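# Move sponge and foam block from under desk onto bookcase

## Task

Fetch both the yellow sponge and the foam block from beneath the desk and set them on the bookcase's top surface, then open the gripper and back the robot away. The robot must not topple or finish leaning, and both items must rest there on their own, not held up by any part of the robot.

## Robot and tools

ROBOT. A Hello Robot Stretch 4 (about 1.6 m tall): an omni-wheel base whose rim lies within 0.23 m of its centre, a lift on a mast, one arm that telescopes forward, a wrist with yaw, pitch and roll, and a two-finger gripper. There is only this single arm. Loose objects may occasionally get nudged by the simulation.

FRAMES. Base frame: origin on the floor below the base centre, x ahead, y to the left, z up. hand_pose (the point between the fingers, 0.015 m behind their tips) is reported in this frame and may be slightly wrong. The odometry frame is where the base frame was when the scene began. base_odometry counts wheel rotation, so slip shows up as travel; heading runs -3.142 to 3.142, left positive.

TOOL execute_actions. Argument "actions": a list holding one action, or empty (empty just reports state and pictures). Optional "cameras": names from head_camera, head_left_camera, head_right_camera, wrist_camera, all; omitted or null gives all, [] gives none. An action may contain:
- "base": exactly one relative move from where the base last reported itself: {"translate_m": d} straight ahead (+) or back, -2 to 2 m; {"strafe_m": d} sideways, left +, -2 to 2 m; {"rotate_rad": d} turn in place, counter-clockwise +, -3.2 to 3.2 rad.
- "joints": absolute targets keyed by name, each a single number: lift_m 0 to 1.2 m (height); arm_m 0 to 0.55 m (extension); wrist_yaw_rad -1.134 to 4.276 (0 points ahead, + turns left, 3.14 folded back, above 3.4 the arm may block); wrist_pitch_rad -1.117 to 4.259 (0 level, 1.57 points down); wrist_roll_rad -1.117 to 4.259 (0 puts fingers side by side at equal height, + turns clockwise viewed from behind); gripper_m 0 to 0.08 m, the finger gap. Joint targets past a limit are clipped and flagged; any other bad value or unknown key rejects the whole call with no motion.
- "pace": "slow", "default", "fast" or "max" (base up to 0.1/0.3/0.4/0.6 m/s and 1/2/3/4 rad/s; slower when the lift is high, down to 0.3 m/s and 1 rad/s at 1.2).
- "contact_limits": {"arm_m": value} from 0 (gentlest) to 0.75 (firmest), default 0.5; how hard the arm may push before halting.
- or alone: {"end_of_arm": "enable_torque"} to revive wrist or gripper motors that switched off.
Base and joint motions in one action start together. An action lasts at most 15 s. A part you omit may keep pushing toward an earlier target. To unfold the wrist at scene start, send lift_m 0.4 with wrist_yaw_rad 0.

OTHER TOOLS. wait {seconds: 0 to 10} lets time pass and returns state and images. zoom_image {camera, region [x0,y0,x1,y1] in pixels, top-left origin, at most 504x504} enlarges part of that camera's latest full picture. read_manual {section: "licences"} only returns licence text. finished_scene {scene: 1 or 2} ends the scene irreversibly and reports success; the goal must already hold. If a result reports a stop, later motion, wait and finish calls in that same reply are skipped.

RESULT LINES. base_status and joint_status: "done"; "off_target" (resting away from target, maybe still pushing); "contact_stop_at_<key>" (hit something; lift, arm or wheels go slack, a slack lift may sag under load); "limit_stop_at_<name>", e.g. own_body (self-collision, likely with the wrist pitched up below -0.2 and rolled) or tilt (leaning over 6 degrees; lift, arm and wheels go slack and refuse commands); "time_out"; "torque_fault" (wrist or gripper motor went limp; send enable_torque). on_its_own lists things not commanded by this call; "held at" is a held target, not a position. lidar_m: 12 distances in m, sector 1 straight ahead, then counter-clockwise (4th left, 7th behind, 10th right); "-" means nothing seen or closer than 0.25 m; sees from roughly 0.15 m up, so table tops count; misses glass and thin legs. wrist_depth_mm: 7x7 grid of depths, 100 to 2000 mm. turned_by_wheels vs turned_by_imu differing by over about 0.1 rad means a bump or slip. base_tilt in degrees, forward and right positive, with a fixed bias up to 1.5. motor_effort: percent of maximum, peak in brackets; a wheel's positive value turns the base right.

GRIPPER. Close to a gap below the object's width to grip. With something held, gripper_m reads above the command and status says off_target; "done" usually means empty, but a light or thin grip can still read done. If gripper effort stays beyond about 50 the motor shuts off and may drop the load.

CAMERAS. head_camera looks ahead and down from the mast top (turn the base to look around); head_left_camera and head_right_camera are fisheyes looking more steeply down, showing base and arm; wrist_camera looks along the fingers, tips near the bottom of its image.

AVOID. Turning or driving with over 1 kg held and arm_m above 0.2, especially at fast paces; steady hard pushes or pulls, worse with the gripper high or a high contact limit; pressing the gripper into things during base or arm moves (torque faults); drops, slams and knocking objects off.

Each tool is called as name(argument=value, ...), one argument or row to a line, values as JSON.

## Session

execute_actions(
  actions=[
    {"joints":{"lift_m":0.4,"wrist_yaw_rad":0,"gripper_m":0.08}},
  ],
)

Scene clock: 2.47 s.
base_odometry: x=+0.000 y=+0.000 heading=+0.000 (m, m, rad; odometry frame)
turned_by_wheels: +0.000 (rad since the last result)
turned_by_imu: -0.001 (rad since the last result)
base_tilt: forward=-0.6 right=+0.2 (deg)
lidar_m: 1.72 1.63 2.01 1.61 1.51 1.56 1.85 1.77 1.44 1.86 1.76 1.80
base_status: not commanded
joint_positions: lift_m=+0.400 arm_m=-0.002 wrist_yaw_rad=+0.000 wrist_pitch_rad=+0.012 wrist_roll_rad=-0.012 gripper_m=+0.080
joint_status: all done
motor_effort: lift_m=+26(27) arm_m=+0(0) wrist_yaw_rad=+0(4) wrist_pitch_rad=-9(9) wrist_roll_rad=-1(1) gripper_m=-1(0) wheel_0=+0(0) wheel_1=+0(0) wheel_2=+0(0) (%)
hand_pose: x=+0.3813 y=-0.0873 z=+0.5752 quat_wxyz=(+1.000, -0.006, +0.006, +0.000) (m; base frame)
wrist_depth_mm: 1430 1576 1808 - - - 1863 / 1366 1537 1808 - - - 1921 / 1397 1576 1708 - - - 1430 / 1397 1576 1756 - - - 1366 / 1430 1576 1756 - - - 1397 / 1397 1397 1537 1808 156 135 1430 / - - 1255 1308 1229 - -
pictures: head_camera, head_left_camera, head_right_camera, wrist_camera
camera_calibration (this result's frames):
wrist_camera: T_world_to_cam=[[-0.032094, -0.999106, -0.0274999, -0.0574024], [-0.06186, 0.029447, -0.99765, 0.64669], [0.997569, -0.0303175, -0.0627498, -0.194068], [0, 0, 0, 1]] pos_world=[0.231758, -0.0822778, 0.631414]
Images, in order (width x height): head_camera 420x560, head_left_camera 420x672, head_right_camera 420x672, wrist_camera 616x392.

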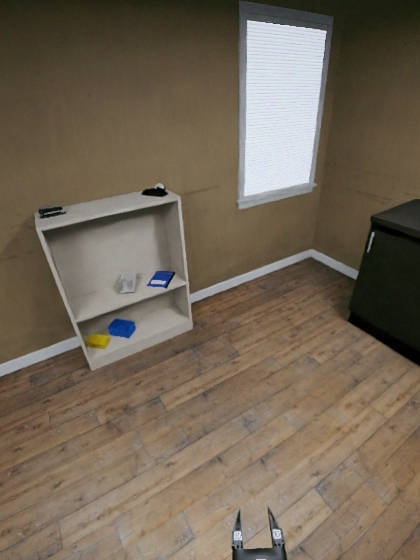

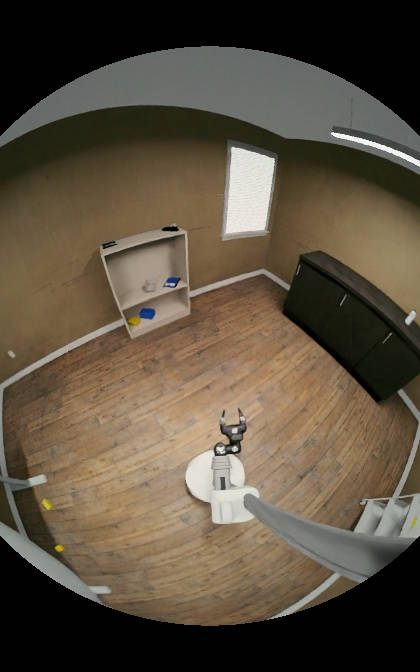

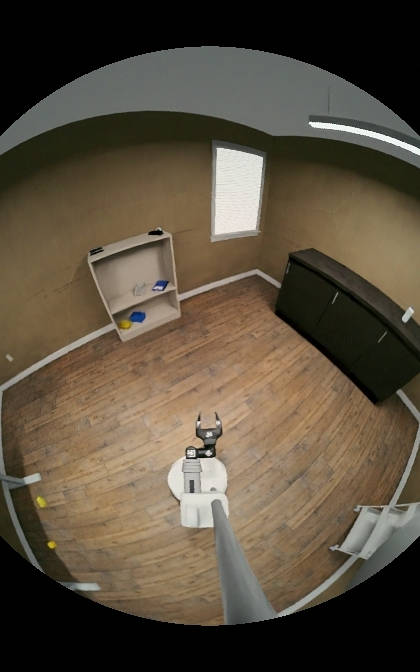

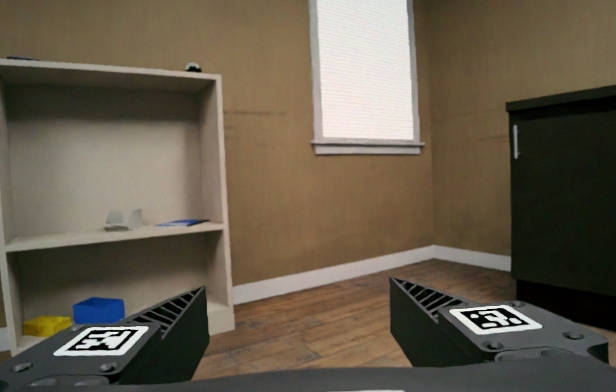

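execute_actions(
  actions=[
    {"base":{"rotate_rad":2.13}},
  ],
  cameras=[],
)

execute_actions(
  actions=[
    {"base":{"translate_m":0.8},"joints":{"wrist_pitch_rad":0.6},"pace":"fast"},
  ],
  cameras=["head_camera","wrist_camera"],
)

Scene clock: 8.87 s.
base_odometry: x=+0.000 y=+0.000 heading=+2.130 (m, m, rad; odometry frame)
turned_by_wheels: +2.130 (rad since the last result)
turned_by_imu: +2.125 (rad since the last result)
base_tilt: forward=-0.6 right=+0.2 (deg)
lidar_m: 1.48 1.55 1.85 1.77 1.43 1.89 1.79 1.83 1.70 1.63 2.02 1.57
base_status: done
joint_positions: lift_m=+0.400 arm_m=-0.002 wrist_yaw_rad=+0.000 wrist_pitch_rad=+0.012 wrist_roll_rad=-0.012 gripper_m=+0.080
joint_status: not commanded
motor_effort: lift_m=+24(26) arm_m=+0(0) wrist_yaw_rad=-1(0) wrist_pitch_rad=-9(9) wrist_roll_rad=-1(1) gripper_m=-1(1) wheel_0=-1(5) wheel_1=+0(8) wheel_2=-1(5) (%)
hand_pose: x=+0.3813 y=-0.0874 z=+0.5753 quat_wxyz=(+1.000, -0.006, +0.006, +0.000) (m; base frame)
wrist_depth_mm: - - - - - - - / - - - 1537 1618 - - / - - - - - - - / - - - - - - - / - - - - - - - / 1921 1618 1661 1808 157 135 1708 / - - 1255 1336 1229 - -
pictures: none
No camera images: the call's "cameras" was empty. Leave "cameras" out to get every camera's image.

Scene clock: 12.23 s.
base_odometry: x=-0.424 y=+0.678 heading=+2.130 (m, m, rad; odometry frame)
turned_by_wheels: +0.000 (rad since the last result)
turned_by_imu: +0.000 (rad since the last result)
base_tilt: forward=-0.5 right=+0.2 (deg)
lidar_m: 0.70 0.74 1.02 1.75 1.85 1.94 2.59 2.66 1.80 1.93 2.02 0.73
base_status: done
joint_positions: lift_m=+0.400 arm_m=-0.002 wrist_yaw_rad=+0.000 wrist_pitch_rad=+0.602 wrist_roll_rad=-0.012 gripper_m=+0.080
joint_status: all done
motor_effort: lift_m=+24(24) arm_m=+0(0) wrist_yaw_rad=+3(1) wrist_pitch_rad=-7(6) wrist_roll_rad=-1(1) gripper_m=+0(3) wheel_0=+1(10) wheel_1=+0(6) wheel_2=+2(11) (%)
hand_pose: x=+0.3439 y=-0.0874 z=+0.4576 quat_wxyz=(+0.955, -0.006, +0.296, +0.002) (m; base frame)
wrist_depth_mm: 1160 1160 1160 1205 1229 1182 1229 / 1255 1281 1308 1281 1281 1255 1281 / 1205 1229 1182 1182 1205 1078 1229 / 991 991 976 976 976 960 960 / 809 820 820 820 788 778 798 / 699 691 668 699 156 135 707 / - - 609 621 603 - -
pictures: head_camera, wrist_camera
camera_calibration (this result's frames):
wrist_camera: T_world_to_cam=[[-0.0423506, -0.999091, -0.00476118, -0.0688111], [-0.60606, 0.0294783, -0.794872, 0.621396], [0.794291, -0.0307777, -0.606758, 0.154628], [0, 0, 0, 1]] pos_world=[0.250869, -0.0823071, 0.587425]
Images, in order (width x height): head_camera 420x560, wrist_camera 616x392.

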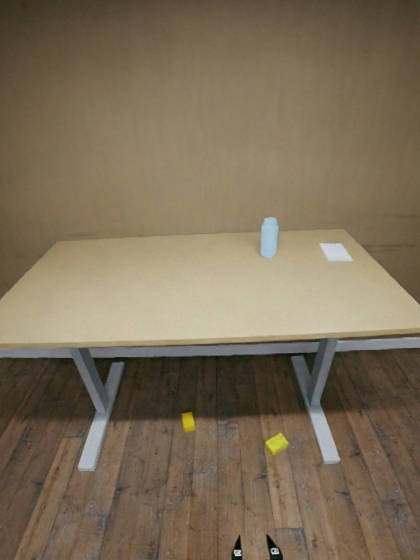

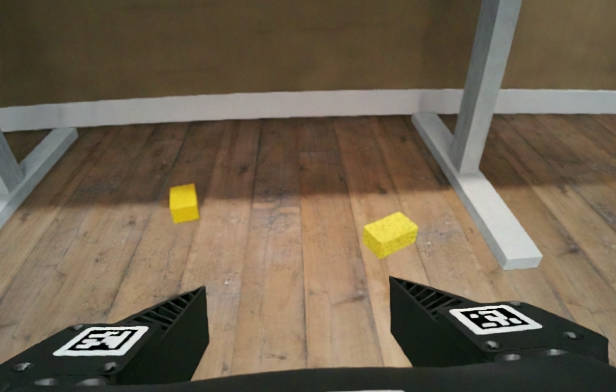

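execute_actions(
  actions=[
    {"base":{"strafe_m":0.265},"joints":{"wrist_pitch_rad":1.57,"lift_m":0.25,"arm_m":0.42},"pace":"fast"},
  ],
  cameras=[],
)

execute_actions(
  actions=[
    {"base":{"translate_m":0.35},"pace":"fast"},
  ],
  cameras=["head_left_camera","wrist_camera"],
)

Scene clock: 18.47 s.
base_odometry: x=-0.649 y=+0.538 heading=+2.130 (m, m, rad; odometry frame)
turned_by_wheels: +0.000 (rad since the last result)
turned_by_imu: -0.001 (rad since the last result)
base_tilt: forward=-0.5 right=+0.1 (deg)
lidar_m: 0.69 0.73 1.55 1.49 1.58 1.66 2.60 2.67 2.05 2.20 1.04 0.72
base_status: done
joint_positions: lift_m=+0.250 arm_m=+0.418 wrist_yaw_rad=+0.000 wrist_pitch_rad=+1.570 wrist_roll_rad=-0.012 gripper_m=+0.080
joint_status: all done
motor_effort: lift_m=+18(23) arm_m=+10(10) wrist_yaw_rad=+1(0) wrist_pitch_rad=-1(5) wrist_roll_rad=-1(1) gripper_m=+1(2) wheel_0=+1(7) wheel_1=-2(11) wheel_2=+1(2) (%)
hand_pose: x=+0.5894 y=-0.0874 z=+0.2159 quat_wxyz=(+0.707, -0.004, +0.707, +0.004) (m; base frame)
wrist_depth_mm: 347 349 351 355 357 362 366 / 345 349 355 355 357 364 370 / 347 349 353 355 364 364 368 / 351 353 355 359 364 368 370 / 353 355 357 362 366 370 373 / 351 355 362 364 156 135 375 / - - 362 368 366 - -
pictures: none
No camera images: the call's "cameras" was empty. Leave "cameras" out to get every camera's image.

Scene clock: 20.70 s.
base_odometry: x=-0.835 y=+0.834 heading=+2.130 (m, m, rad; odometry frame)
turned_by_wheels: +0.000 (rad since the last result)
turned_by_imu: +0.000 (rad since the last result)
base_tilt: forward=-0.6 right=+0.1 (deg)
lidar_m: 0.36 0.36 0.51 1.49 1.57 1.91 2.97 3.05 2.20 2.21 0.52 0.38
base_status: done
joint_positions: lift_m=+0.250 arm_m=+0.418 wrist_yaw_rad=+0.000 wrist_pitch_rad=+1.570 wrist_roll_rad=-0.012 gripper_m=+0.080
joint_status: not commanded
motor_effort: lift_m=+18(18) arm_m=+10(10) wrist_yaw_rad=+1(1) wrist_pitch_rad=-1(1) wrist_roll_rad=-1(0) gripper_m=+2(3) wheel_0=+1(10) wheel_1=+0(7) wheel_2=+2(11) (%)
hand_pose: x=+0.5894 y=-0.0874 z=+0.2159 quat_wxyz=(+0.707, -0.004, +0.707, +0.004) (m; base frame)
wrist_depth_mm: 343 347 349 355 357 362 364 / 343 349 353 357 362 362 368 / 347 351 355 357 359 366 368 / 351 351 353 317 366 368 370 / 353 357 355 362 364 370 373 / 353 355 359 366 157 135 375 / - - 362 364 366 - -
pictures: head_left_camera, wrist_camera
camera_calibration (this result's frames):
wrist_camera: T_world_to_cam=[[-0.0276116, -0.9991, 0.0321859, -0.0762281], [-0.998395, 0.0291566, 0.0485624, 0.627218], [-0.0494572, -0.0307934, -0.998301, 0.394808], [0, 0, 0, 1]] pos_world=[0.643632, -0.0822896, 0.366131]
Images, in order (width x height): head_left_camera 420x672, wrist_camera 616x392.

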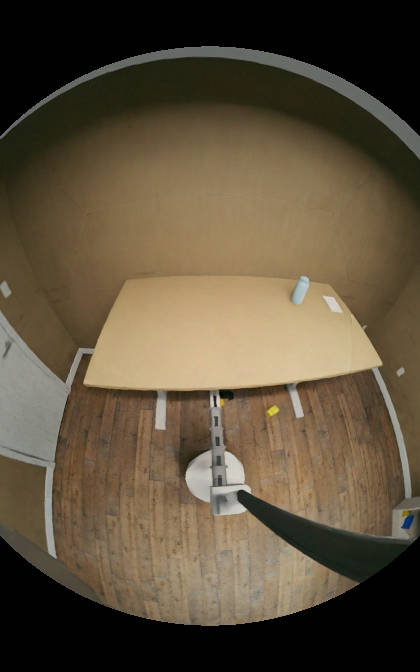

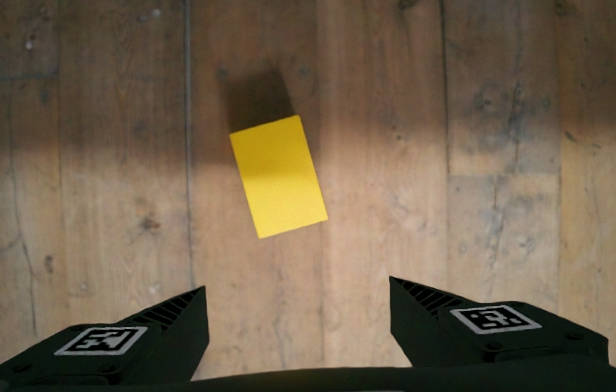

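execute_actions(
  actions=[
    {"base":{"strafe_m":0.017},"joints":{"wrist_roll_rad":-0.27,"lift_m":0.125,"arm_m":0.472}},
  ],
  cameras=["wrist_camera"],
)

Scene clock: 25.57 s.
base_odometry: x=-0.849 y=+0.825 heading=+2.130 (m, m, rad; odometry frame)
turned_by_wheels: +0.000 (rad since the last result)
turned_by_imu: -0.001 (rad since the last result)
base_tilt: forward=-0.6 right=+0.1 (deg)
lidar_m: 0.34 0.37 0.50 1.47 1.57 1.91 2.97 3.04 2.21 2.23 0.52 0.38
base_status: done
joint_positions: lift_m=+0.125 arm_m=+0.470 wrist_yaw_rad=+0.000 wrist_pitch_rad=+1.570 wrist_roll_rad=-0.270 gripper_m=+0.080
joint_status: all done
motor_effort: lift_m=+17(16) arm_m=+10(8) wrist_yaw_rad=+1(2) wrist_pitch_rad=-2(2) wrist_roll_rad=-3(5) gripper_m=-2(1) wheel_0=-1(10) wheel_1=+0(8) wheel_2=+0(1) (%)
hand_pose: x=+0.6413 y=-0.0874 z=+0.0909 quat_wxyz=(+0.701, -0.095, +0.700, +0.095) (m; base frame)
wrist_depth_mm: 225 227 229 231 234 236 238 / 225 229 231 233 235 237 239 / 227 229 232 235 236 239 242 / 229 231 234 191 239 241 244 / 231 232 235 191 239 243 244 / 231 233 235 193 157 135 - / - - 236 195 242 - -
pictures: wrist_camera
camera_calibration (this result's frames):
wrist_camera: T_world_to_cam=[[0.227785, -0.973174, 0.0323486, -0.232309], [-0.972883, -0.226095, 0.0487871, 0.646394], [-0.0401645, -0.0425844, -0.998285, 0.265643], [0, 0, 0, 1]] pos_world=[0.692451, -0.0686181, 0.241167]
Images, in order (width x height): wrist_camera 616x392.

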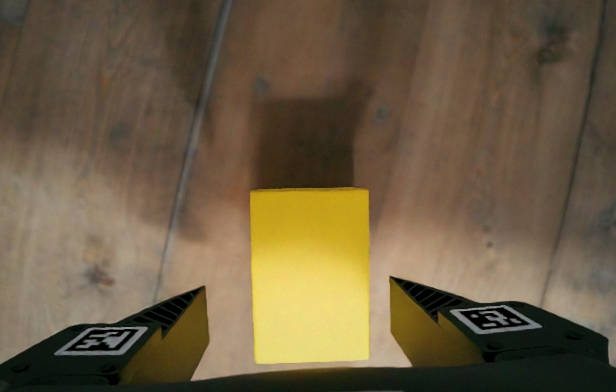

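execute_actions(
  actions=[
    {"base":{"strafe_m":-0.007},"joints":{"lift_m":0.067},"pace":"slow"},
  ],
  cameras=["wrist_camera"],
)

execute_actions(
  actions=[
    {"joints":{"gripper_m":0.04}},
  ],
  cameras=[],
)

execute_actions(
  actions=[
    {"joints":{"lift_m":0.35}},
  ],
  cameras=[],
)

execute_actions(
  actions=[
    {"base":{"translate_m":-1.5},"joints":{"arm_m":0.1,"wrist_roll_rad":0},"pace":"fast"},
  ],
  cameras=["wrist_camera"],
)

execute_actions(
  actions=[
    {"base":{"rotate_rad":-1.57},"joints":{"lift_m":1.15}},
  ],
  cameras=[],
)

execute_actions(
  actions=[
    {"base":{"translate_m":1.5},"pace":"fast"},
  ],
)

Scene clock: 31.53 s.
base_odometry: x=-0.844 y=+0.829 heading=+2.130 (m, m, rad; odometry frame)
turned_by_wheels: +0.000 (rad since the last result)
turned_by_imu: -0.001 (rad since the last result)
base_tilt: forward=-0.6 right=+0.2 (deg)
lidar_m: 0.36 0.37 0.52 1.47 1.58 1.91 2.96 3.04 2.20 2.22 0.51 0.39
base_status: done
joint_positions: lift_m=+0.067 arm_m=+0.470 wrist_yaw_rad=+0.000 wrist_pitch_rad=+1.570 wrist_roll_rad=-0.270 gripper_m=+0.080
joint_status: all done
motor_effort: lift_m=+17(18) arm_m=+9(10) wrist_yaw_rad=+0(1) wrist_pitch_rad=-2(2) wrist_roll_rad=-2(3) gripper_m=-1(0) wheel_0=+3(8) wheel_1=-2(5) wheel_2=+0(1) (%)
hand_pose: x=+0.6413 y=-0.0874 z=+0.0329 quat_wxyz=(+0.701, -0.095, +0.700, +0.095) (m; base frame)
wrist_depth_mm: 170 171 172 175 176 179 - / 171 172 174 176 178 179 181 / 172 173 175 177 179 180 182 / 172 174 175 133 179 181 183 / 174 175 133 134 180 183 185 / 175 175 133 134 136 135 - / - - 134 135 136 - -
pictures: wrist_camera
camera_calibration (this result's frames):
wrist_camera: T_world_to_cam=[[0.227785, -0.973174, 0.0323486, -0.230434], [-0.972883, -0.226095, 0.0487871, 0.649223], [-0.0401645, -0.0425844, -0.998285, 0.20777], [0, 0, 0, 1]] pos_world=[0.692452, -0.0686181, 0.183195]
Images, in order (width x height): wrist_camera 616x392.

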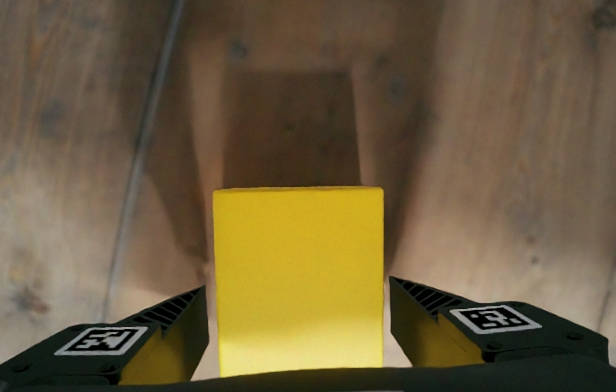

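Scene clock: 32.53 s.
base_odometry: x=-0.844 y=+0.829 heading=+2.130 (m, m, rad; odometry frame)
turned_by_wheels: +0.000 (rad since the last result)
turned_by_imu: +0.000 (rad since the last result)
base_tilt: forward=-0.6 right=+0.1 (deg)
lidar_m: 0.33 0.36 0.50 1.48 1.58 1.90 2.96 3.05 2.21 2.22 0.52 0.37
base_status: not commanded
joint_positions: lift_m=+0.067 arm_m=+0.470 wrist_yaw_rad=+0.000 wrist_pitch_rad=+1.570 wrist_roll_rad=-0.270 gripper_m=+0.058
joint_status: gripper_m off_target (ended at +0.058, target +0.040)
on_its_own: gripper_m is held at +0.053, not at your +0.040, by its contact guard: the fingers met something
motor_effort: lift_m=+17(17) arm_m=+10(10) wrist_yaw_rad=+2(1) wrist_pitch_rad=-2(1) wrist_roll_rad=-2(3) gripper_m=-36(35) wheel_0=+3(3) wheel_1=-2(2) wheel_2=+0(0) (%)
hand_pose: x=+0.6413 y=-0.0874 z=+0.0329 quat_wxyz=(+0.701, -0.095, +0.700, +0.095) (m; base frame)
wrist_depth_mm: 170 172 173 175 177 178 - / 171 173 174 176 178 180 180 / 171 173 175 177 178 181 182 / 173 174 175 133 180 181 183 / 174 175 133 134 180 183 184 / 175 176 133 134 135 183 185 / - - 134 135 136 - -
pictures: none
No camera images: the call's "cameras" was empty. Leave "cameras" out to get every camera's image.

Scene clock: 34.77 s.
base_odometry: x=-0.844 y=+0.829 heading=+2.130 (m, m, rad; odometry frame)
turned_by_wheels: +0.000 (rad since the last result)
turned_by_imu: -0.001 (rad since the last result)
base_tilt: forward=-0.6 right=+0.1 (deg)
lidar_m: 0.35 0.37 0.50 1.49 1.56 1.91 2.97 3.02 2.21 2.22 0.52 0.38
base_status: not commanded
joint_positions: lift_m=+0.350 arm_m=+0.470 wrist_yaw_rad=+0.000 wrist_pitch_rad=+1.570 wrist_roll_rad=-0.270 gripper_m=+0.058
joint_status: all done
on_its_own: gripper_m is held at +0.053, not at your +0.040, by its contact guard: the fingers met something
motor_effort: lift_m=+26(28) arm_m=+10(9) wrist_yaw_rad=+1(1) wrist_pitch_rad=-2(1) wrist_roll_rad=-2(2) gripper_m=-37(38) wheel_0=+3(3) wheel_1=-2(2) wheel_2=+0(0) (%)
hand_pose: x=+0.6413 y=-0.0874 z=+0.3152 quat_wxyz=(+0.701, -0.095, +0.700, +0.095) (m; base frame)
wrist_depth_mm: 439 442 445 449 455 462 466 / 442 445 449 452 459 466 469 / 445 445 452 455 459 462 469 / 445 449 455 133 462 469 473 / 449 452 133 134 466 469 480 / 449 455 133 134 135 473 477 / - - 134 135 136 - -
pictures: none
No camera images: the call's "cameras" was empty. Leave "cameras" out to get every camera's image.

Scene clock: 39.80 s.
base_odometry: x=-0.048 y=-0.443 heading=+2.130 (m, m, rad; odometry frame)
turned_by_wheels: +0.000 (rad since the last result)
turned_by_imu: -0.002 (rad since the last result)
base_tilt: forward=-0.6 right=+0.1 (deg)
lidar_m: 1.84 1.93 1.56 1.07 1.07 1.54 1.44 1.47 2.30 1.89 2.32 1.94
base_status: done
joint_positions: lift_m=+0.350 arm_m=+0.102 wrist_yaw_rad=+0.000 wrist_pitch_rad=+1.570 wrist_roll_rad=+0.000 gripper_m=+0.058
joint_status: all done
on_its_own: gripper_m is held at +0.053, not at your +0.040, by its contact guard: the fingers met something
motor_effort: lift_m=+26(26) arm_m=-9(14) wrist_yaw_rad=-1(2) wrist_pitch_rad=-3(2) wrist_roll_rad=-2(4) gripper_m=-36(36) wheel_0=-1(10) wheel_1=+1(8) wheel_2=+0(12) (%)
hand_pose: x=+0.2727 y=-0.0874 z=+0.3152 quat_wxyz=(+0.707, +0.000, +0.707, +0.000) (m; base frame)
wrist_depth_mm: 439 442 449 452 455 462 466 / 442 445 452 455 462 466 469 / 445 445 455 459 466 466 473 / 449 452 452 133 466 469 473 / 452 452 133 133 469 473 477 / 455 455 133 135 135 473 480 / - - 134 135 135 - -
pictures: wrist_camera
camera_calibration (this result's frames):
wrist_camera: T_world_to_cam=[[-0.0397681, -0.99869, 0.0321915, -0.084823], [-0.997946, 0.0413163, 0.0489494, 0.306974], [-0.0502154, -0.0301788, -0.998282, 0.478583], [0, 0, 0, 1]] pos_world=[0.327003, -0.0829519, 0.465465]
Images, in order (width x height): wrist_camera 616x392.

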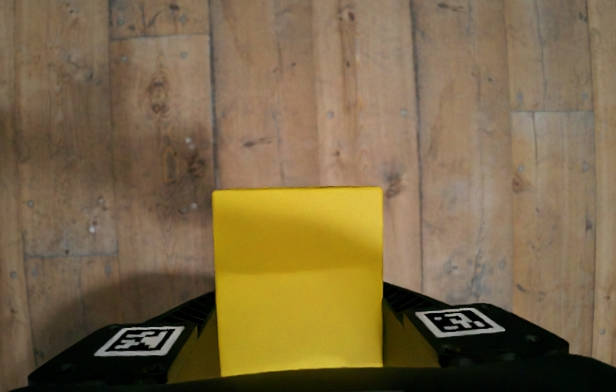

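Scene clock: 43.73 s.
base_odometry: x=-0.047 y=-0.443 heading=+0.561 (m, m, rad; odometry frame)
turned_by_wheels: -1.570 (rad since the last result)
turned_by_imu: -1.568 (rad since the last result)
base_tilt: forward=-0.6 right=+0.1 (deg)
lidar_m: 1.91 2.32 1.95 1.86 1.93 1.58 1.11 1.08 1.51 1.41 1.49 2.29
base_status: done
joint_positions: lift_m=+1.150 arm_m=+0.102 wrist_yaw_rad=+0.000 wrist_pitch_rad=+1.570 wrist_roll_rad=+0.000 gripper_m=+0.058
joint_status: all done
on_its_own: gripper_m is held at +0.053, not at your +0.040, by its contact guard: the fingers met something
motor_effort: lift_m=+26(28) arm_m=-10(10) wrist_yaw_rad=+0(1) wrist_pitch_rad=-1(2) wrist_roll_rad=-1(1) gripper_m=-39(38) wheel_0=+0(6) wheel_1=+1(8) wheel_2=+2(7) (%)
hand_pose: x=+0.2728 y=-0.0874 z=+1.1152 quat_wxyz=(+0.707, +0.000, +0.707, +0.000) (m; base frame)
wrist_depth_mm: 1182 1182 1229 1229 1255 1255 1281 / 1205 1229 1229 1255 1229 1255 1281 / 1229 1205 1229 1255 1255 1255 1308 / 1205 1229 1255 133 1308 1281 1308 / 1229 1229 133 134 1281 1281 1281 / 1229 1255 133 134 135 1281 1308 / - - 133 135 135 - -
pictures: none
No camera images: the call's "cameras" was empty. Leave "cameras" out to get every camera's image.

Scene clock: 49.97 s.
base_odometry: x=+1.223 y=+0.355 heading=+0.561 (m, m, rad; odometry frame)
turned_by_wheels: +0.000 (rad since the last result)
turned_by_imu: +0.000 (rad since the last result)
base_tilt: forward=-0.6 right=+0.2 (deg)
lidar_m: 0.42 0.43 1.08 2.00 1.96 3.13 3.04 2.06 1.47 1.41 0.60 0.45
base_status: done
joint_positions: lift_m=+1.150 arm_m=+0.102 wrist_yaw_rad=+0.000 wrist_pitch_rad=+1.570 wrist_roll_rad=+0.000 gripper_m=+0.058
joint_status: not commanded
on_its_own: gripper_m is held at +0.053, not at your +0.040, by its contact guard: the fingers met something
motor_effort: lift_m=+26(26) arm_m=-10(10) wrist_yaw_rad=-1(1) wrist_pitch_rad=-1(2) wrist_roll_rad=-1(1) gripper_m=-37(38) wheel_0=+2(6) wheel_1=+0(5) wheel_2=+2(10) (%)
hand_pose: x=+0.2728 y=-0.0874 z=+1.1152 quat_wxyz=(+0.707, +0.000, +0.707, +0.000) (m; base frame)
wrist_depth_mm: 621 778 788 778 798 574 433 / 661 788 788 788 798 621 462 / 1205 778 1118 1138 1138 1281 1336 / 1205 1205 1255 133 1255 1281 1308 / 1205 1229 132 134 1255 1281 1308 / 1229 1229 133 134 135 1281 1308 / - - 133 135 135 - -
pictures: head_camera, head_left_camera, head_right_camera, wrist_camera
camera_calibration (this result's frames):
wrist_camera: T_world_to_cam=[[-0.039475, -0.998702, 0.0321809, -0.110642], [-0.997972, 0.0410148, 0.0486807, 0.268178], [-0.0499374, -0.030194, -0.998296, 1.27714], [0, 0, 0, 1]] pos_world=[0.327043, -0.0829355, 1.26547]
Images, in order (width x height): head_camera 420x560, head_left_camera 420x672, head_right_camera 420x672, wrist_camera 616x392.

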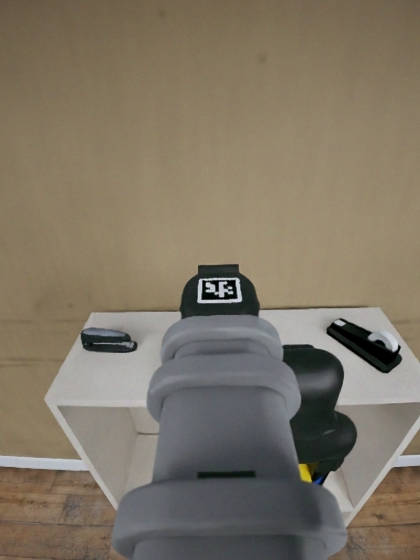

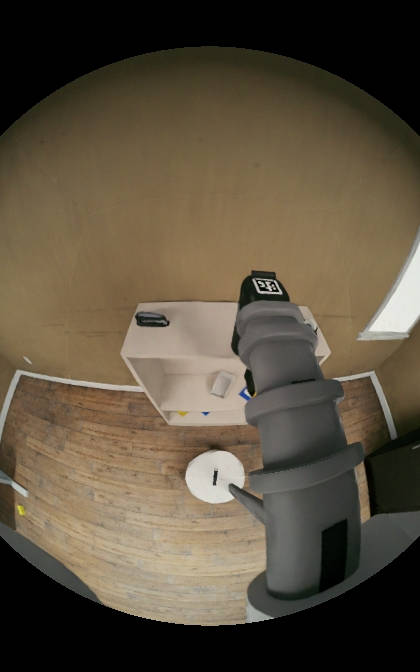

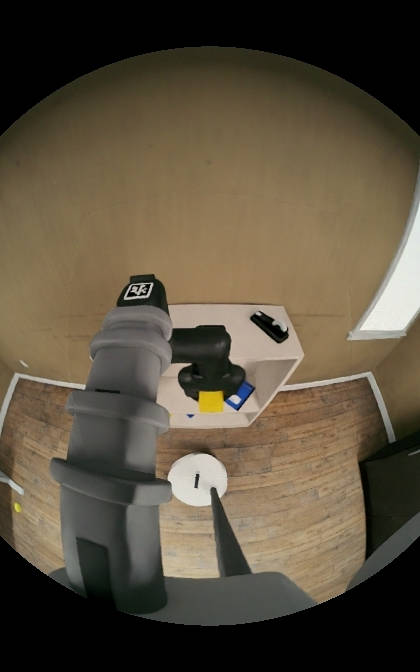

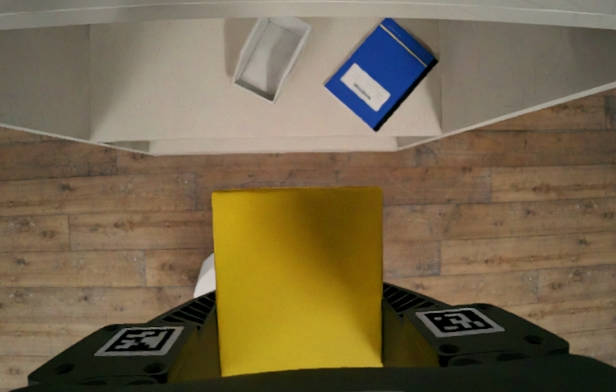

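execute_actions(
  actions=[
    {"joints":{"arm_m":0.37}},
  ],
  cameras=["wrist_camera"],
)

Scene clock: 53.67 s.
base_odometry: x=+1.223 y=+0.355 heading=+0.561 (m, m, rad; odometry frame)
turned_by_wheels: +0.000 (rad since the last result)
turned_by_imu: -0.001 (rad since the last result)
base_tilt: forward=-0.5 right=+0.1 (deg)
lidar_m: 0.39 0.45 1.08 2.00 1.95 3.13 3.04 2.05 1.47 1.43 0.60 0.44
base_status: not commanded
joint_positions: lift_m=+1.150 arm_m=+0.368 wrist_yaw_rad=+0.000 wrist_pitch_rad=+1.570 wrist_roll_rad=+0.000 gripper_m=+0.058
joint_status: all done
on_its_own: gripper_m is held at +0.053, not at your +0.040, by its contact guard: the fingers met something
motor_effort: lift_m=+26(26) arm_m=+10(4) wrist_yaw_rad=-1(0) wrist_pitch_rad=-1(2) wrist_roll_rad=-1(2) gripper_m=-38(39) wheel_0=+2(3) wheel_1=+0(0) wheel_2=+2(2) (%)
hand_pose: x=+0.5394 y=-0.0874 z=+1.1152 quat_wxyz=(+0.707, +0.000, +0.707, +0.000) (m; base frame)
wrist_depth_mm: 191 193 195 197 199 201 202 / 192 193 196 198 200 202 203 / 193 196 197 199 201 203 205 / 195 196 198 134 202 204 206 / 195 197 133 134 204 206 207 / 197 198 133 134 135 206 208 / - - 134 135 135 - -
pictures: wrist_camera
camera_calibration (this result's frames):
wrist_camera: T_world_to_cam=[[-0.0393943, -0.998706, 0.032177, -0.100157], [-0.99798, 0.040931, 0.0485833, 0.53434], [-0.0498374, -0.0301981, -0.998301, 1.2904], [0, 0, 0, 1]] pos_world=[0.593625, -0.0829309, 1.26547]
Images, in order (width x height): wrist_camera 616x392.

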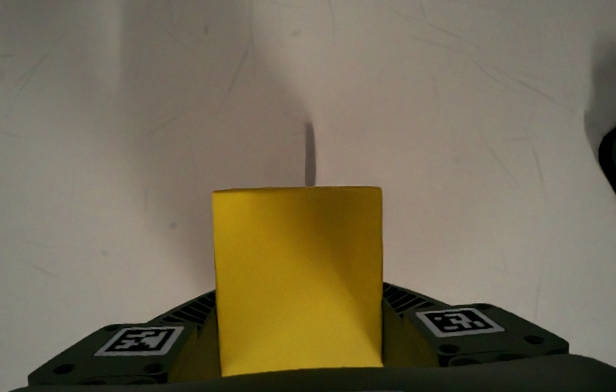

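execute_actions(
  actions=[
    {"joints":{"lift_m":1.129},"pace":"slow"},
  ],
  cameras=[],
)

execute_actions(
  actions=[
    {"joints":{"gripper_m":0.08}},
  ],
  cameras=[],
)

execute_actions(
  actions=[
    {"joints":{"lift_m":1.19}},
  ],
  cameras=[],
)

execute_actions(
  actions=[
    {"base":{"translate_m":-1.04},"joints":{"arm_m":0.28},"pace":"fast"},
  ],
  cameras=["head_left_camera"],
)

execute_actions(
  actions=[
    {"base":{"rotate_rad":1.57},"joints":{"lift_m":0.25,"wrist_roll_rad":0.9},"pace":"fast"},
  ],
  cameras=[],
)

execute_actions(
  actions=[
    {"base":{"translate_m":1.5},"pace":"max"},
  ],
  cameras=["wrist_camera"],
)

Scene clock: 59.10 s.
base_odometry: x=+1.223 y=+0.355 heading=+0.561 (m, m, rad; odometry frame)
turned_by_wheels: +0.000 (rad since the last result)
turned_by_imu: -0.001 (rad since the last result)
base_tilt: forward=-0.5 right=+0.1 (deg)
lidar_m: 0.40 0.44 1.06 2.02 1.94 3.13 2.53 2.07 1.48 1.42 0.59 0.42
base_status: not commanded
joint_positions: lift_m=+1.129 arm_m=+0.368 wrist_yaw_rad=+0.000 wrist_pitch_rad=+1.570 wrist_roll_rad=+0.000 gripper_m=+0.058
joint_status: all done
on_its_own: gripper_m is held at +0.053, not at your +0.040, by its contact guard: the fingers met something
motor_effort: lift_m=+17(22) arm_m=+10(9) wrist_yaw_rad=+1(1) wrist_pitch_rad=-1(2) wrist_roll_rad=-1(1) gripper_m=-37(37) wheel_0=+2(3) wheel_1=+0(0) wheel_2=+2(2) (%)
hand_pose: x=+0.5394 y=-0.0874 z=+1.0949 quat_wxyz=(+0.707, +0.000, +0.707, +0.000) (m; base frame)
wrist_depth_mm: 172 173 175 177 179 180 - / 173 174 176 178 180 182 183 / 174 176 177 179 181 183 184 / 175 176 178 133 181 184 186 / 176 177 133 134 183 185 186 / 177 178 133 134 135 185 187 / - - 134 135 135 - -
pictures: none
No camera images: the call's "cameras" was empty. Leave "cameras" out to get every camera's image.

Scene clock: 60.03 s.
base_odometry: x=+1.223 y=+0.355 heading=+0.561 (m, m, rad; odometry frame)
turned_by_wheels: +0.000 (rad since the last result)
turned_by_imu: +0.000 (rad since the last result)
base_tilt: forward=-0.6 right=+0.1 (deg)
lidar_m: 0.40 0.44 1.05 1.98 1.95 3.12 2.52 2.04 1.49 1.44 0.57 0.43
base_status: not commanded
joint_positions: lift_m=+1.129 arm_m=+0.368 wrist_yaw_rad=+0.000 wrist_pitch_rad=+1.570 wrist_roll_rad=+0.000 gripper_m=+0.080
joint_status: all done
motor_effort: lift_m=+17(17) arm_m=+10(10) wrist_yaw_rad=+0(0) wrist_pitch_rad=-1(1) wrist_roll_rad=-1(1) gripper_m=+0(34) wheel_0=+3(2) wheel_1=+0(0) wheel_2=+2(2) (%)
hand_pose: x=+0.5394 y=-0.0874 z=+1.0949 quat_wxyz=(+0.707, +0.000, +0.707, +0.000) (m; base frame)
wrist_depth_mm: 172 173 176 177 179 181 - / 173 174 176 178 180 181 183 / 174 176 177 180 180 182 184 / 175 177 177 135 182 183 185 / 176 177 135 136 183 185 186 / 177 178 136 136 138 135 - / - - 137 137 138 - -
pictures: none
No camera images: the call's "cameras" was empty. Leave "cameras" out to get every camera's image.

Scene clock: 61.23 s.
base_odometry: x=+1.223 y=+0.355 heading=+0.561 (m, m, rad; odometry frame)
turned_by_wheels: +0.000 (rad since the last result)
turned_by_imu: +0.000 (rad since the last result)
base_tilt: forward=-0.5 right=+0.2 (deg)
lidar_m: 0.41 0.42 1.07 1.98 1.95 3.13 3.06 2.06 1.48 1.43 0.58 0.43
base_status: not commanded
joint_positions: lift_m=+1.190 arm_m=+0.368 wrist_yaw_rad=+0.000 wrist_pitch_rad=+1.570 wrist_roll_rad=+0.000 gripper_m=+0.080
joint_status: all done
motor_effort: lift_m=+26(27) arm_m=+10(10) wrist_yaw_rad=-1(1) wrist_pitch_rad=-1(1) wrist_roll_rad=-1(1) gripper_m=-2(2) wheel_0=+2(2) wheel_1=+0(0) wheel_2=+2(2) (%)
hand_pose: x=+0.5394 y=-0.0874 z=+1.1552 quat_wxyz=(+0.707, +0.000, +0.707, +0.000) (m; base frame)
wrist_depth_mm: 230 231 236 236 239 241 244 / 231 233 236 237 239 242 244 / 232 234 236 239 243 244 247 / 234 236 237 196 243 245 248 / 235 237 238 196 243 247 248 / 236 237 197 197 157 135 - / - - 241 200 246 - -
pictures: none
No camera images: the call's "cameras" was empty. Leave "cameras" out to get every camera's image.

Scene clock: 66.13 s.
base_odometry: x=+0.342 y=-0.198 heading=+0.561 (m, m, rad; odometry frame)
turned_by_wheels: +0.000 (rad since the last result)
turned_by_imu: -0.002 (rad since the last result)
base_tilt: forward=-0.6 right=+0.2 (deg)
lidar_m: 1.44 1.83 1.95 1.86 1.94 2.05 1.54 1.51 1.46 1.41 1.47 1.50
base_status: done
joint_positions: lift_m=+1.190 arm_m=+0.282 wrist_yaw_rad=+0.000 wrist_pitch_rad=+1.570 wrist_roll_rad=+0.000 gripper_m=+0.080
joint_status: all done
motor_effort: lift_m=+25(26) arm_m=-10(13) wrist_yaw_rad=+0(1) wrist_pitch_rad=-2(2) wrist_roll_rad=-1(1) gripper_m=-3(1) wheel_0=-1(6) wheel_1=-1(6) wheel_2=+0(10) (%)
hand_pose: x=+0.4527 y=-0.0874 z=+1.1552 quat_wxyz=(+0.707, +0.000, +0.707, +0.000) (m; base frame)
wrist_depth_mm: 1229 1255 1308 1255 1281 1308 1308 / 1255 1255 1281 1281 1308 1308 1308 / 1229 1255 1281 1281 1281 1336 1366 / 1229 1255 1281 1281 1281 1336 1308 / 1255 1281 1281 1308 1336 1308 1366 / 1281 1255 1078 1118 157 135 1366 / - - 1078 1098 1336 - -
pictures: head_left_camera
Images, in order (width x height): head_left_camera 420x672.

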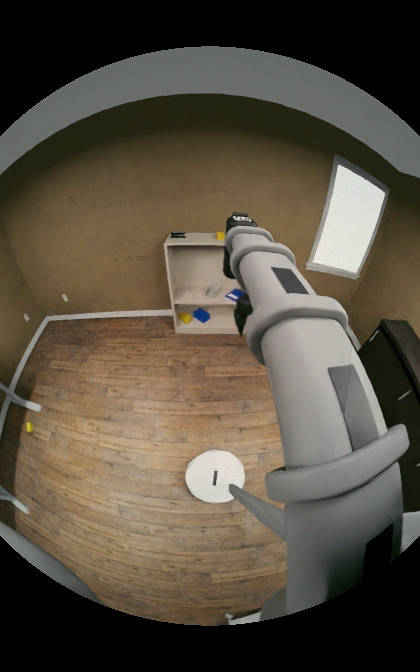

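Scene clock: 69.57 s.
base_odometry: x=+0.342 y=-0.198 heading=+2.130 (m, m, rad; odometry frame)
turned_by_wheels: +1.570 (rad since the last result)
turned_by_imu: +1.566 (rad since the last result)
base_tilt: forward=-0.7 right=+0.1 (deg)
lidar_m: 1.84 1.92 2.06 1.53 1.52 1.50 1.40 1.49 1.50 1.44 1.84 2.52
base_status: done
joint_positions: lift_m=+0.250 arm_m=+0.282 wrist_yaw_rad=+0.000 wrist_pitch_rad=+1.570 wrist_roll_rad=+0.900 gripper_m=+0.080
joint_status: all done
motor_effort: lift_m=+18(21) arm_m=-10(9) wrist_yaw_rad=+0(0) wrist_pitch_rad=-2(1) wrist_roll_rad=+0(4) gripper_m=-1(0) wheel_0=-2(7) wheel_1=-1(6) wheel_2=-1(6) (%)
hand_pose: x=+0.4527 y=-0.0874 z=+0.2159 quat_wxyz=(+0.637, +0.307, +0.637, -0.307) (m; base frame)
wrist_depth_mm: 347 349 349 353 359 362 364 / 347 347 353 359 359 364 368 / 349 351 357 357 362 364 368 / 353 353 355 357 362 370 368 / 355 355 359 364 366 368 370 / 355 355 362 366 156 135 377 / - - 368 368 368 - -
pictures: none
No camera images: the call's "cameras" was empty. Leave "cameras" out to get every camera's image.

Scene clock: 73.70 s.
base_odometry: x=-0.454 y=+1.073 heading=+2.130 (m, m, rad; odometry frame)
turned_by_wheels: +0.000 (rad since the last result)
turned_by_imu: +0.000 (rad since the last result)
base_tilt: forward=-0.5 right=+0.1 (deg)
lidar_m: 0.35 0.36 0.50 1.94 2.05 2.25 2.94 2.08 1.83 1.77 0.53 0.36
base_status: done
joint_positions: lift_m=+0.250 arm_m=+0.282 wrist_yaw_rad=+0.000 wrist_pitch_rad=+1.570 wrist_roll_rad=+0.900 gripper_m=+0.080
joint_status: not commanded
motor_effort: lift_m=+18(18) arm_m=-9(10) wrist_yaw_rad=-2(1) wrist_pitch_rad=-2(2) wrist_roll_rad=+0(0) gripper_m=+1(1) wheel_0=+0(8) wheel_1=-2(8) wheel_2=+1(16) (%)
hand_pose: x=+0.4527 y=-0.0874 z=+0.2158 quat_wxyz=(+0.637, +0.307, +0.637, -0.307) (m; base frame)
wrist_depth_mm: 343 347 349 355 357 327 362 / 347 351 353 355 364 362 366 / 347 351 355 357 366 366 366 / 351 353 315 359 362 364 373 / 353 355 359 362 366 370 373 / 355 355 362 366 157 135 375 / - - 364 366 370 - -
pictures: wrist_camera
camera_calibration (this result's frames):
wrist_camera: T_world_to_cam=[[-0.806587, -0.590267, 0.0316439, 0.308517], [-0.588603, 0.806938, 0.0489721, 0.373129], [-0.0544413, 0.0208746, -0.998299, 0.394781], [0, 0, 0, 1]] pos_world=[0.489963, -0.127225, 0.366074]
Images, in order (width x height): wrist_camera 616x392.

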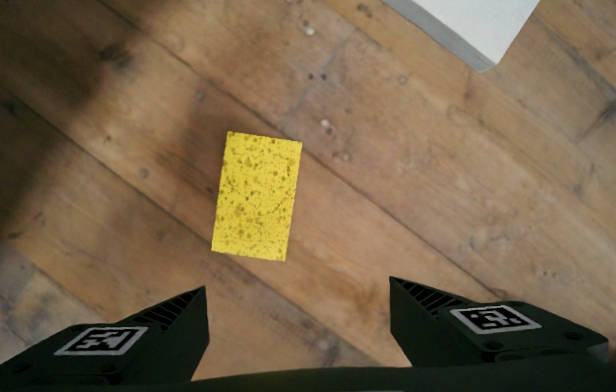

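execute_actions(
  actions=[
    {"base":{"strafe_m":-0.011},"joints":{"wrist_roll_rad":1.04,"lift_m":0.125,"arm_m":0.332}},
  ],
  cameras=["wrist_camera"],
)

Scene clock: 79.10 s.
base_odometry: x=-0.445 y=+1.079 heading=+2.130 (m, m, rad; odometry frame)
turned_by_wheels: +0.000 (rad since the last result)
turned_by_imu: -0.001 (rad since the last result)
base_tilt: forward=-0.6 right=+0.1 (deg)
lidar_m: 0.33 0.35 0.52 1.95 2.07 2.25 2.96 2.08 1.82 1.75 0.52 0.37
base_status: done
joint_positions: lift_m=+0.125 arm_m=+0.330 wrist_yaw_rad=+0.000 wrist_pitch_rad=+1.570 wrist_roll_rad=+1.040 gripper_m=+0.080
joint_status: all done
motor_effort: lift_m=+17(15) arm_m=+9(10) wrist_yaw_rad=+2(0) wrist_pitch_rad=-2(2) wrist_roll_rad=+0(0) gripper_m=+3(0) wheel_0=+1(6) wheel_1=-1(8) wheel_2=+0(1) (%)
hand_pose: x=+0.5013 y=-0.0874 z=+0.0909 quat_wxyz=(+0.614, +0.351, +0.614, -0.351) (m; base frame)
wrist_depth_mm: 225 227 229 231 234 236 238 / 228 229 231 234 236 236 239 / 228 230 233 234 237 238 241 / 229 232 233 191 238 239 243 / 231 235 234 192 239 242 243 / 233 234 193 193 157 135 - / - - 194 195 241 - -
pictures: wrist_camera
camera_calibration (this result's frames):
wrist_camera: T_world_to_cam=[[-0.881108, -0.471856, 0.0316361, 0.39937], [-0.470153, 0.881219, 0.0490787, 0.354949], [-0.0510364, 0.0283698, -0.998294, 0.271673], [0, 0, 0, 1]] pos_world=[0.532633, -0.13205, 0.241155]
Images, in order (width x height): wrist_camera 616x392.

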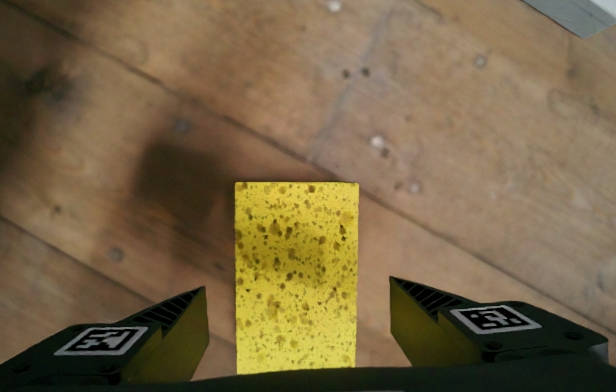

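execute_actions(
  actions=[
    {"joints":{"lift_m":0.067}},
  ],
  cameras=[],
)

execute_actions(
  actions=[
    {"joints":{"gripper_m":0.04}},
  ],
  cameras=[],
)

execute_actions(
  actions=[
    {"joints":{"lift_m":0.15}},
  ],
  cameras=[],
)

execute_actions(
  actions=[
    {"base":{"translate_m":-1.35},"joints":{"arm_m":0.37,"lift_m":0.4,"wrist_roll_rad":0},"pace":"max"},
  ],
  cameras=[],
)

execute_actions(
  actions=[
    {"base":{"rotate_rad":-1.57},"joints":{"lift_m":1.16},"pace":"fast"},
  ],
  cameras=[],
)

execute_actions(
  actions=[
    {"base":{"translate_m":1.02}},
  ],
  cameras=["wrist_camera","head_right_camera"],
)

Scene clock: 85.80 s.
base_odometry: x=-0.445 y=+1.079 heading=+2.130 (m, m, rad; odometry frame)
turned_by_wheels: +0.000 (rad since the last result)
turned_by_imu: -0.001 (rad since the last result)
base_tilt: forward=-0.6 right=+0.2 (deg)
lidar_m: 0.35 0.38 0.52 1.94 2.06 2.25 2.96 2.08 1.83 1.74 0.52 0.38
base_status: not commanded
joint_positions: lift_m=+0.067 arm_m=+0.330 wrist_yaw_rad=+0.000 wrist_pitch_rad=+1.570 wrist_roll_rad=+1.040 gripper_m=+0.080
joint_status: all done
motor_effort: lift_m=+17(17) arm_m=+10(10) wrist_yaw_rad=+1(4) wrist_pitch_rad=-1(2) wrist_roll_rad=+0(0) gripper_m=+0(1) wheel_0=+0(1) wheel_1=-1(1) wheel_2=+0(0) (%)
hand_pose: x=+0.5013 y=-0.0874 z=+0.0329 quat_wxyz=(+0.614, +0.351, +0.614, -0.351) (m; base frame)
wrist_depth_mm: 170 172 173 175 177 178 - / 171 173 174 176 177 179 180 / 172 174 176 177 179 180 181 / 174 175 175 134 179 181 182 / 174 176 133 134 181 182 183 / 176 177 134 135 136 135 - / - - 135 135 136 - -
pictures: none
No camera images: the call's "cameras" was empty. Leave "cameras" out to get every camera's image.

Scene clock: 86.80 s.
base_odometry: x=-0.445 y=+1.079 heading=+2.130 (m, m, rad; odometry frame)
turned_by_wheels: +0.000 (rad since the last result)
turned_by_imu: +0.000 (rad since the last result)
base_tilt: forward=-0.5 right=+0.1 (deg)
lidar_m: 0.36 0.37 0.51 1.94 2.06 2.26 2.95 2.04 1.82 1.76 0.54 0.37
base_status: not commanded
joint_positions: lift_m=+0.067 arm_m=+0.330 wrist_yaw_rad=+0.000 wrist_pitch_rad=+1.570 wrist_roll_rad=+1.040 gripper_m=+0.059
joint_status: gripper_m off_target (ended at +0.059, target +0.040)
on_its_own: gripper_m is held at +0.054, not at your +0.040, by its contact guard: the fingers met something
motor_effort: lift_m=+17(17) arm_m=+9(10) wrist_yaw_rad=+1(1) wrist_pitch_rad=-1(2) wrist_roll_rad=+0(0) gripper_m=-37(39) wheel_0=+1(1) wheel_1=-1(1) wheel_2=+0(0) (%)
hand_pose: x=+0.5013 y=-0.0874 z=+0.0329 quat_wxyz=(+0.614, +0.351, +0.614, -0.351) (m; base frame)
wrist_depth_mm: 170 172 173 174 177 178 - / 171 172 174 176 178 179 181 / 173 174 176 177 179 180 181 / 173 175 176 133 179 181 182 / 174 176 134 134 181 182 183 / 176 177 134 135 136 183 185 / - - 134 136 136 - -
pictures: none
No camera images: the call's "cameras" was empty. Leave "cameras" out to get every camera's image.

Scene clock: 88.13 s.
base_odometry: x=-0.445 y=+1.079 heading=+2.130 (m, m, rad; odometry frame)
turned_by_wheels: +0.000 (rad since the last result)
turned_by_imu: +0.000 (rad since the last result)
base_tilt: forward=-0.6 right=+0.1 (deg)
lidar_m: 0.35 0.37 0.52 1.95 2.08 2.28 2.95 2.06 1.80 1.76 0.53 0.37
base_status: not commanded
joint_positions: lift_m=+0.150 arm_m=+0.330 wrist_yaw_rad=+0.000 wrist_pitch_rad=+1.570 wrist_roll_rad=+1.040 gripper_m=+0.059
joint_status: all done
on_its_own: gripper_m is held at +0.054, not at your +0.040, by its contact guard: the fingers met something
motor_effort: lift_m=+26(28) arm_m=+10(9) wrist_yaw_rad=+3(0) wrist_pitch_rad=-2(2) wrist_roll_rad=+0(0) gripper_m=-38(40) wheel_0=+1(1) wheel_1=-1(1) wheel_2=+0(0) (%)
hand_pose: x=+0.5013 y=-0.0874 z=+0.1152 quat_wxyz=(+0.614, +0.351, +0.614, -0.351) (m; base frame)
wrist_depth_mm: 248 251 253 255 257 259 252 / 251 253 254 256 260 262 264 / 252 254 256 259 262 264 266 / 254 254 257 133 262 264 266 / 254 257 133 134 264 267 268 / 257 258 134 135 135 267 271 / - - 134 136 136 - -
pictures: none
No camera images: the call's "cameras" was empty. Leave "cameras" out to get every camera's image.

Scene clock: 91.93 s.
base_odometry: x=+0.271 y=-0.065 heading=+2.130 (m, m, rad; odometry frame)
turned_by_wheels: +0.000 (rad since the last result)
turned_by_imu: -0.002 (rad since the last result)
base_tilt: forward=-0.6 right=+0.1 (deg)
lidar_m: 1.68 1.78 2.03 1.58 1.57 1.68 1.59 1.62 1.49 1.44 1.81 1.79
base_status: done
joint_positions: lift_m=+0.400 arm_m=+0.368 wrist_yaw_rad=+0.000 wrist_pitch_rad=+1.570 wrist_roll_rad=+0.000 gripper_m=+0.059
joint_status: all done
on_its_own: gripper_m is held at +0.054, not at your +0.040, by its contact guard: the fingers met something
motor_effort: lift_m=+24(24) arm_m=+9(10) wrist_yaw_rad=-1(1) wrist_pitch_rad=-2(1) wrist_roll_rad=-3(8) gripper_m=-38(39) wheel_0=+0(5) wheel_1=+1(9) wheel_2=-1(13) (%)
hand_pose: x=+0.5394 y=-0.0874 z=+0.3653 quat_wxyz=(+0.707, +0.000, +0.707, +0.000) (m; base frame)
wrist_depth_mm: 488 492 500 500 508 512 517 / 488 492 496 504 504 517 517 / 496 496 504 508 512 521 521 / 496 504 504 133 512 521 525 / 496 504 133 134 521 521 525 / 500 504 134 135 136 521 530 / - - 134 135 136 - -
pictures: none
No camera images: the call's "cameras" was empty. Leave "cameras" out to get every camera's image.

Scene clock: 94.93 s.
base_odometry: x=+0.271 y=-0.065 heading=+0.560 (m, m, rad; odometry frame)
turned_by_wheels: -1.570 (rad since the last result)
turned_by_imu: -1.568 (rad since the last result)
base_tilt: forward=-0.6 right=+0.1 (deg)
lidar_m: 1.45 1.83 1.78 1.72 1.81 2.07 1.58 1.56 1.64 1.57 1.63 1.49
base_status: done
joint_positions: lift_m=+1.160 arm_m=+0.369 wrist_yaw_rad=+0.000 wrist_pitch_rad=+1.570 wrist_roll_rad=+0.000 gripper_m=+0.059
joint_status: all done
on_its_own: gripper_m is held at +0.054, not at your +0.040, by its contact guard: the fingers met something
motor_effort: lift_m=+25(30) arm_m=+8(9) wrist_yaw_rad=-2(2) wrist_pitch_rad=-1(0) wrist_roll_rad=-2(2) gripper_m=-37(40) wheel_0=-1(11) wheel_1=-1(11) wheel_2=+0(10) (%)
hand_pose: x=+0.5397 y=-0.0874 z=+1.1252 quat_wxyz=(+0.707, +0.000, +0.707, +0.000) (m; base frame)
wrist_depth_mm: 1229 1205 1229 1205 1281 1281 1281 / 1229 1229 1205 1205 1255 1281 1255 / 1205 1229 1255 1255 1308 1281 1281 / 1205 1229 1229 133 1281 1281 1308 / 1255 1281 133 134 1255 1281 1308 / 1229 1255 134 135 135 1281 1308 / - - 134 135 136 - -
pictures: none
No camera images: the call's "cameras" was empty. Leave "cameras" out to get every camera's image.

Scene clock: 99.80 s.
base_odometry: x=+1.135 y=+0.477 heading=+0.561 (m, m, rad; odometry frame)
turned_by_wheels: +0.000 (rad since the last result)
turned_by_imu: +0.000 (rad since the last result)
base_tilt: forward=-0.6 right=+0.1 (deg)
lidar_m: 0.42 0.45 1.09 1.96 1.81 2.50 3.03 2.29 1.63 1.57 0.59 0.44
base_status: done
joint_positions: lift_m=+1.160 arm_m=+0.369 wrist_yaw_rad=+0.000 wrist_pitch_rad=+1.570 wrist_roll_rad=+0.000 gripper_m=+0.059
joint_status: not commanded
on_its_own: gripper_m is held at +0.054, not at your +0.040, by its contact guard: the fingers met something
motor_effort: lift_m=+25(25) arm_m=+8(8) wrist_yaw_rad=+1(1) wrist_pitch_rad=-1(1) wrist_roll_rad=-2(2) gripper_m=-36(37) wheel_0=+2(11) wheel_1=+1(6) wheel_2=+2(8) (%)
hand_pose: x=+0.5397 y=-0.0874 z=+1.1252 quat_wxyz=(+0.707, +0.000, +0.707, +0.000) (m; base frame)
wrist_depth_mm: 202 203 205 206 209 211 212 / 202 204 206 208 210 212 214 / 203 206 208 209 211 213 215 / 205 206 207 134 212 214 178 / 206 208 133 134 213 216 179 / 206 208 134 135 135 206 - / - - 134 136 136 - -
pictures: head_right_camera, wrist_camera
camera_calibration (this result's frames):
wrist_camera: T_world_to_cam=[[-0.0398967, -0.998685, 0.0321812, -0.1002], [-0.997954, 0.0414366, 0.0486957, 0.534069], [-0.0499652, -0.0301726, -0.998295, 1.30051], [0, 0, 0, 1]] pos_world=[0.593959, -0.0829585, 1.27551]
Images, in order (width x height): head_right_camera 420x672, wrist_camera 616x392.

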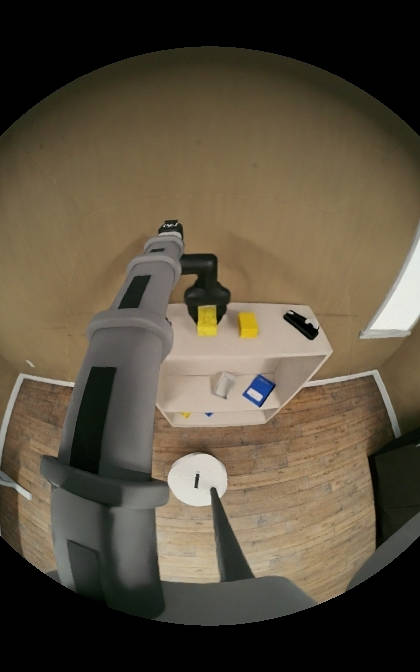

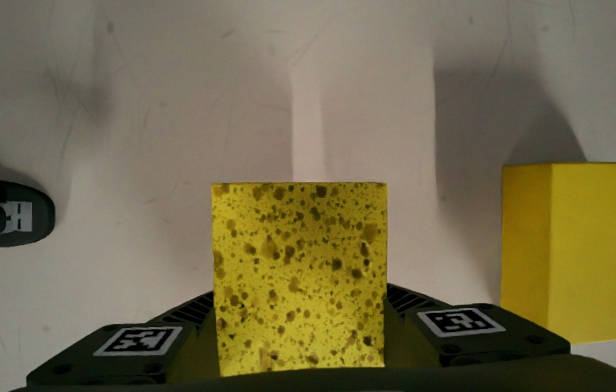

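execute_actions(
  actions=[
    {"joints":{"lift_m":1.129},"pace":"slow"},
  ],
  cameras=[],
)

execute_actions(
  actions=[
    {"joints":{"gripper_m":0.08}},
  ],
  cameras=[],
)

execute_actions(
  actions=[
    {"joints":{"lift_m":1.19}},
  ],
  cameras=[],
)

execute_actions(
  actions=[
    {"base":{"translate_m":-0.3},"joints":{"arm_m":0.05},"pace":"fast"},
  ],
  cameras=[],
)

finished_scene(
  scene=1,
)

Scene clock: 104.53 s.
base_odometry: x=+1.135 y=+0.477 heading=+0.561 (m, m, rad; odometry frame)
turned_by_wheels: +0.000 (rad since the last result)
turned_by_imu: -0.001 (rad since the last result)
base_tilt: forward=-0.5 right=+0.1 (deg)
lidar_m: 0.42 0.43 1.06 1.98 1.79 2.49 2.54 2.29 1.64 1.57 0.58 0.44
base_status: not commanded
joint_positions: lift_m=+1.129 arm_m=+0.369 wrist_yaw_rad=+0.000 wrist_pitch_rad=+1.570 wrist_roll_rad=+0.000 gripper_m=+0.059
joint_status: all done
on_its_own: gripper_m is held at +0.054, not at your +0.040, by its contact guard: the fingers met something
motor_effort: lift_m=+17(25) arm_m=+8(8) wrist_yaw_rad=-2(1) wrist_pitch_rad=-2(1) wrist_roll_rad=-2(2) gripper_m=-41(39) wheel_0=+2(2) wheel_1=+1(1) wheel_2=+2(2) (%)
hand_pose: x=+0.5397 y=-0.0874 z=+1.0949 quat_wxyz=(+0.707, +0.000, +0.707, +0.000) (m; base frame)
wrist_depth_mm: 172 174 176 177 179 181 - / 173 175 176 178 179 182 182 / 174 175 177 179 181 182 183 / 175 177 178 134 181 183 179 / 176 177 134 134 183 185 179 / 177 178 134 135 136 185 - / - - 134 136 136 - -
pictures: none
No camera images: the call's "cameras" was empty. Leave "cameras" out to get every camera's image.

Scene clock: 105.47 s.
base_odometry: x=+1.135 y=+0.477 heading=+0.561 (m, m, rad; odometry frame)
turned_by_wheels: +0.000 (rad since the last result)
turned_by_imu: +0.000 (rad since the last result)
base_tilt: forward=-0.6 right=+0.1 (deg)
lidar_m: 0.41 0.45 1.08 1.97 1.81 2.50 2.54 2.29 1.62 1.58 0.59 0.44
base_status: not commanded
joint_positions: lift_m=+1.129 arm_m=+0.369 wrist_yaw_rad=+0.000 wrist_pitch_rad=+1.570 wrist_roll_rad=+0.000 gripper_m=+0.080
joint_status: all done
motor_effort: lift_m=+17(17) arm_m=+8(8) wrist_yaw_rad=-1(0) wrist_pitch_rad=-1(1) wrist_roll_rad=-2(3) gripper_m=+3(36) wheel_0=+2(2) wheel_1=+1(1) wheel_2=+2(3) (%)
hand_pose: x=+0.5397 y=-0.0874 z=+1.0949 quat_wxyz=(+0.707, +0.000, +0.707, +0.000) (m; base frame)
wrist_depth_mm: 172 174 176 177 179 180 - / 173 174 177 178 180 181 183 / 174 176 177 179 181 182 183 / 175 176 177 135 182 183 178 / 176 178 135 136 182 185 179 / 177 178 136 137 138 135 - / - - 136 137 138 - -
pictures: none
No camera images: the call's "cameras" was empty. Leave "cameras" out to get every camera's image.

Scene clock: 106.67 s.
base_odometry: x=+1.135 y=+0.477 heading=+0.561 (m, m, rad; odometry frame)
turned_by_wheels: +0.000 (rad since the last result)
turned_by_imu: +0.000 (rad since the last result)
base_tilt: forward=-0.5 right=+0.1 (deg)
lidar_m: 0.42 0.46 1.09 1.96 1.80 2.49 3.03 2.29 1.61 1.57 0.61 0.43
base_status: not commanded
joint_positions: lift_m=+1.190 arm_m=+0.369 wrist_yaw_rad=+0.000 wrist_pitch_rad=+1.570 wrist_roll_rad=+0.000 gripper_m=+0.080
joint_status: all done
motor_effort: lift_m=+26(32) arm_m=+8(8) wrist_yaw_rad=+0(0) wrist_pitch_rad=-1(2) wrist_roll_rad=-2(2) gripper_m=-1(0) wheel_0=+2(1) wheel_1=+1(1) wheel_2=+2(2) (%)
hand_pose: x=+0.5397 y=-0.0874 z=+1.1552 quat_wxyz=(+0.707, +0.000, +0.707, +0.000) (m; base frame)
wrist_depth_mm: 229 231 234 236 239 241 244 / 230 233 235 237 240 243 245 / 232 235 236 238 241 243 246 / 225 236 237 196 242 236 201 / 235 236 238 196 244 236 202 / 236 237 196 198 157 135 - / - - 198 199 245 - -
pictures: none
No camera images: the call's "cameras" was empty. Leave "cameras" out to get every camera's image.

Scene clock: 109.13 s.
base_odometry: x=+0.881 y=+0.317 heading=+0.560 (m, m, rad; odometry frame)
turned_by_wheels: +0.000 (rad since the last result)
turned_by_imu: -0.001 (rad since the last result)
base_tilt: forward=-0.6 right=+0.1 (deg)
lidar_m: 0.71 0.77 1.50 1.74 1.79 2.83 2.72 2.29 1.62 1.56 1.48 0.74
base_status: done
joint_positions: lift_m=+1.190 arm_m=+0.052 wrist_yaw_rad=+0.000 wrist_pitch_rad=+1.570 wrist_roll_rad=+0.000 gripper_m=+0.080
joint_status: all done
motor_effort: lift_m=+25(26) arm_m=-9(13) wrist_yaw_rad=-1(0) wrist_pitch_rad=-3(3) wrist_roll_rad=-2(2) gripper_m=-1(0) wheel_0=-2(8) wheel_1=-2(8) wheel_2=+1(9) (%)
hand_pose: x=+0.2226 y=-0.0874 z=+1.1552 quat_wxyz=(+0.707, +0.000, +0.707, +0.000) (m; base frame)
wrist_depth_mm: 1229 1255 1160 1182 1205 1255 1281 / 1255 1281 1255 1281 1308 1281 1308 / 1255 1229 1308 1255 1308 1308 1336 / 1255 1255 1281 1308 1281 1308 1308 / 1255 1255 1078 1078 1308 1336 1336 / 1281 1281 1060 1098 156 135 1336 / - - 1308 1308 1366 - -
pictures: none
No camera images: the call's "cameras" was empty. Leave "cameras" out to get every camera's image.

The scene is finished: the task was done.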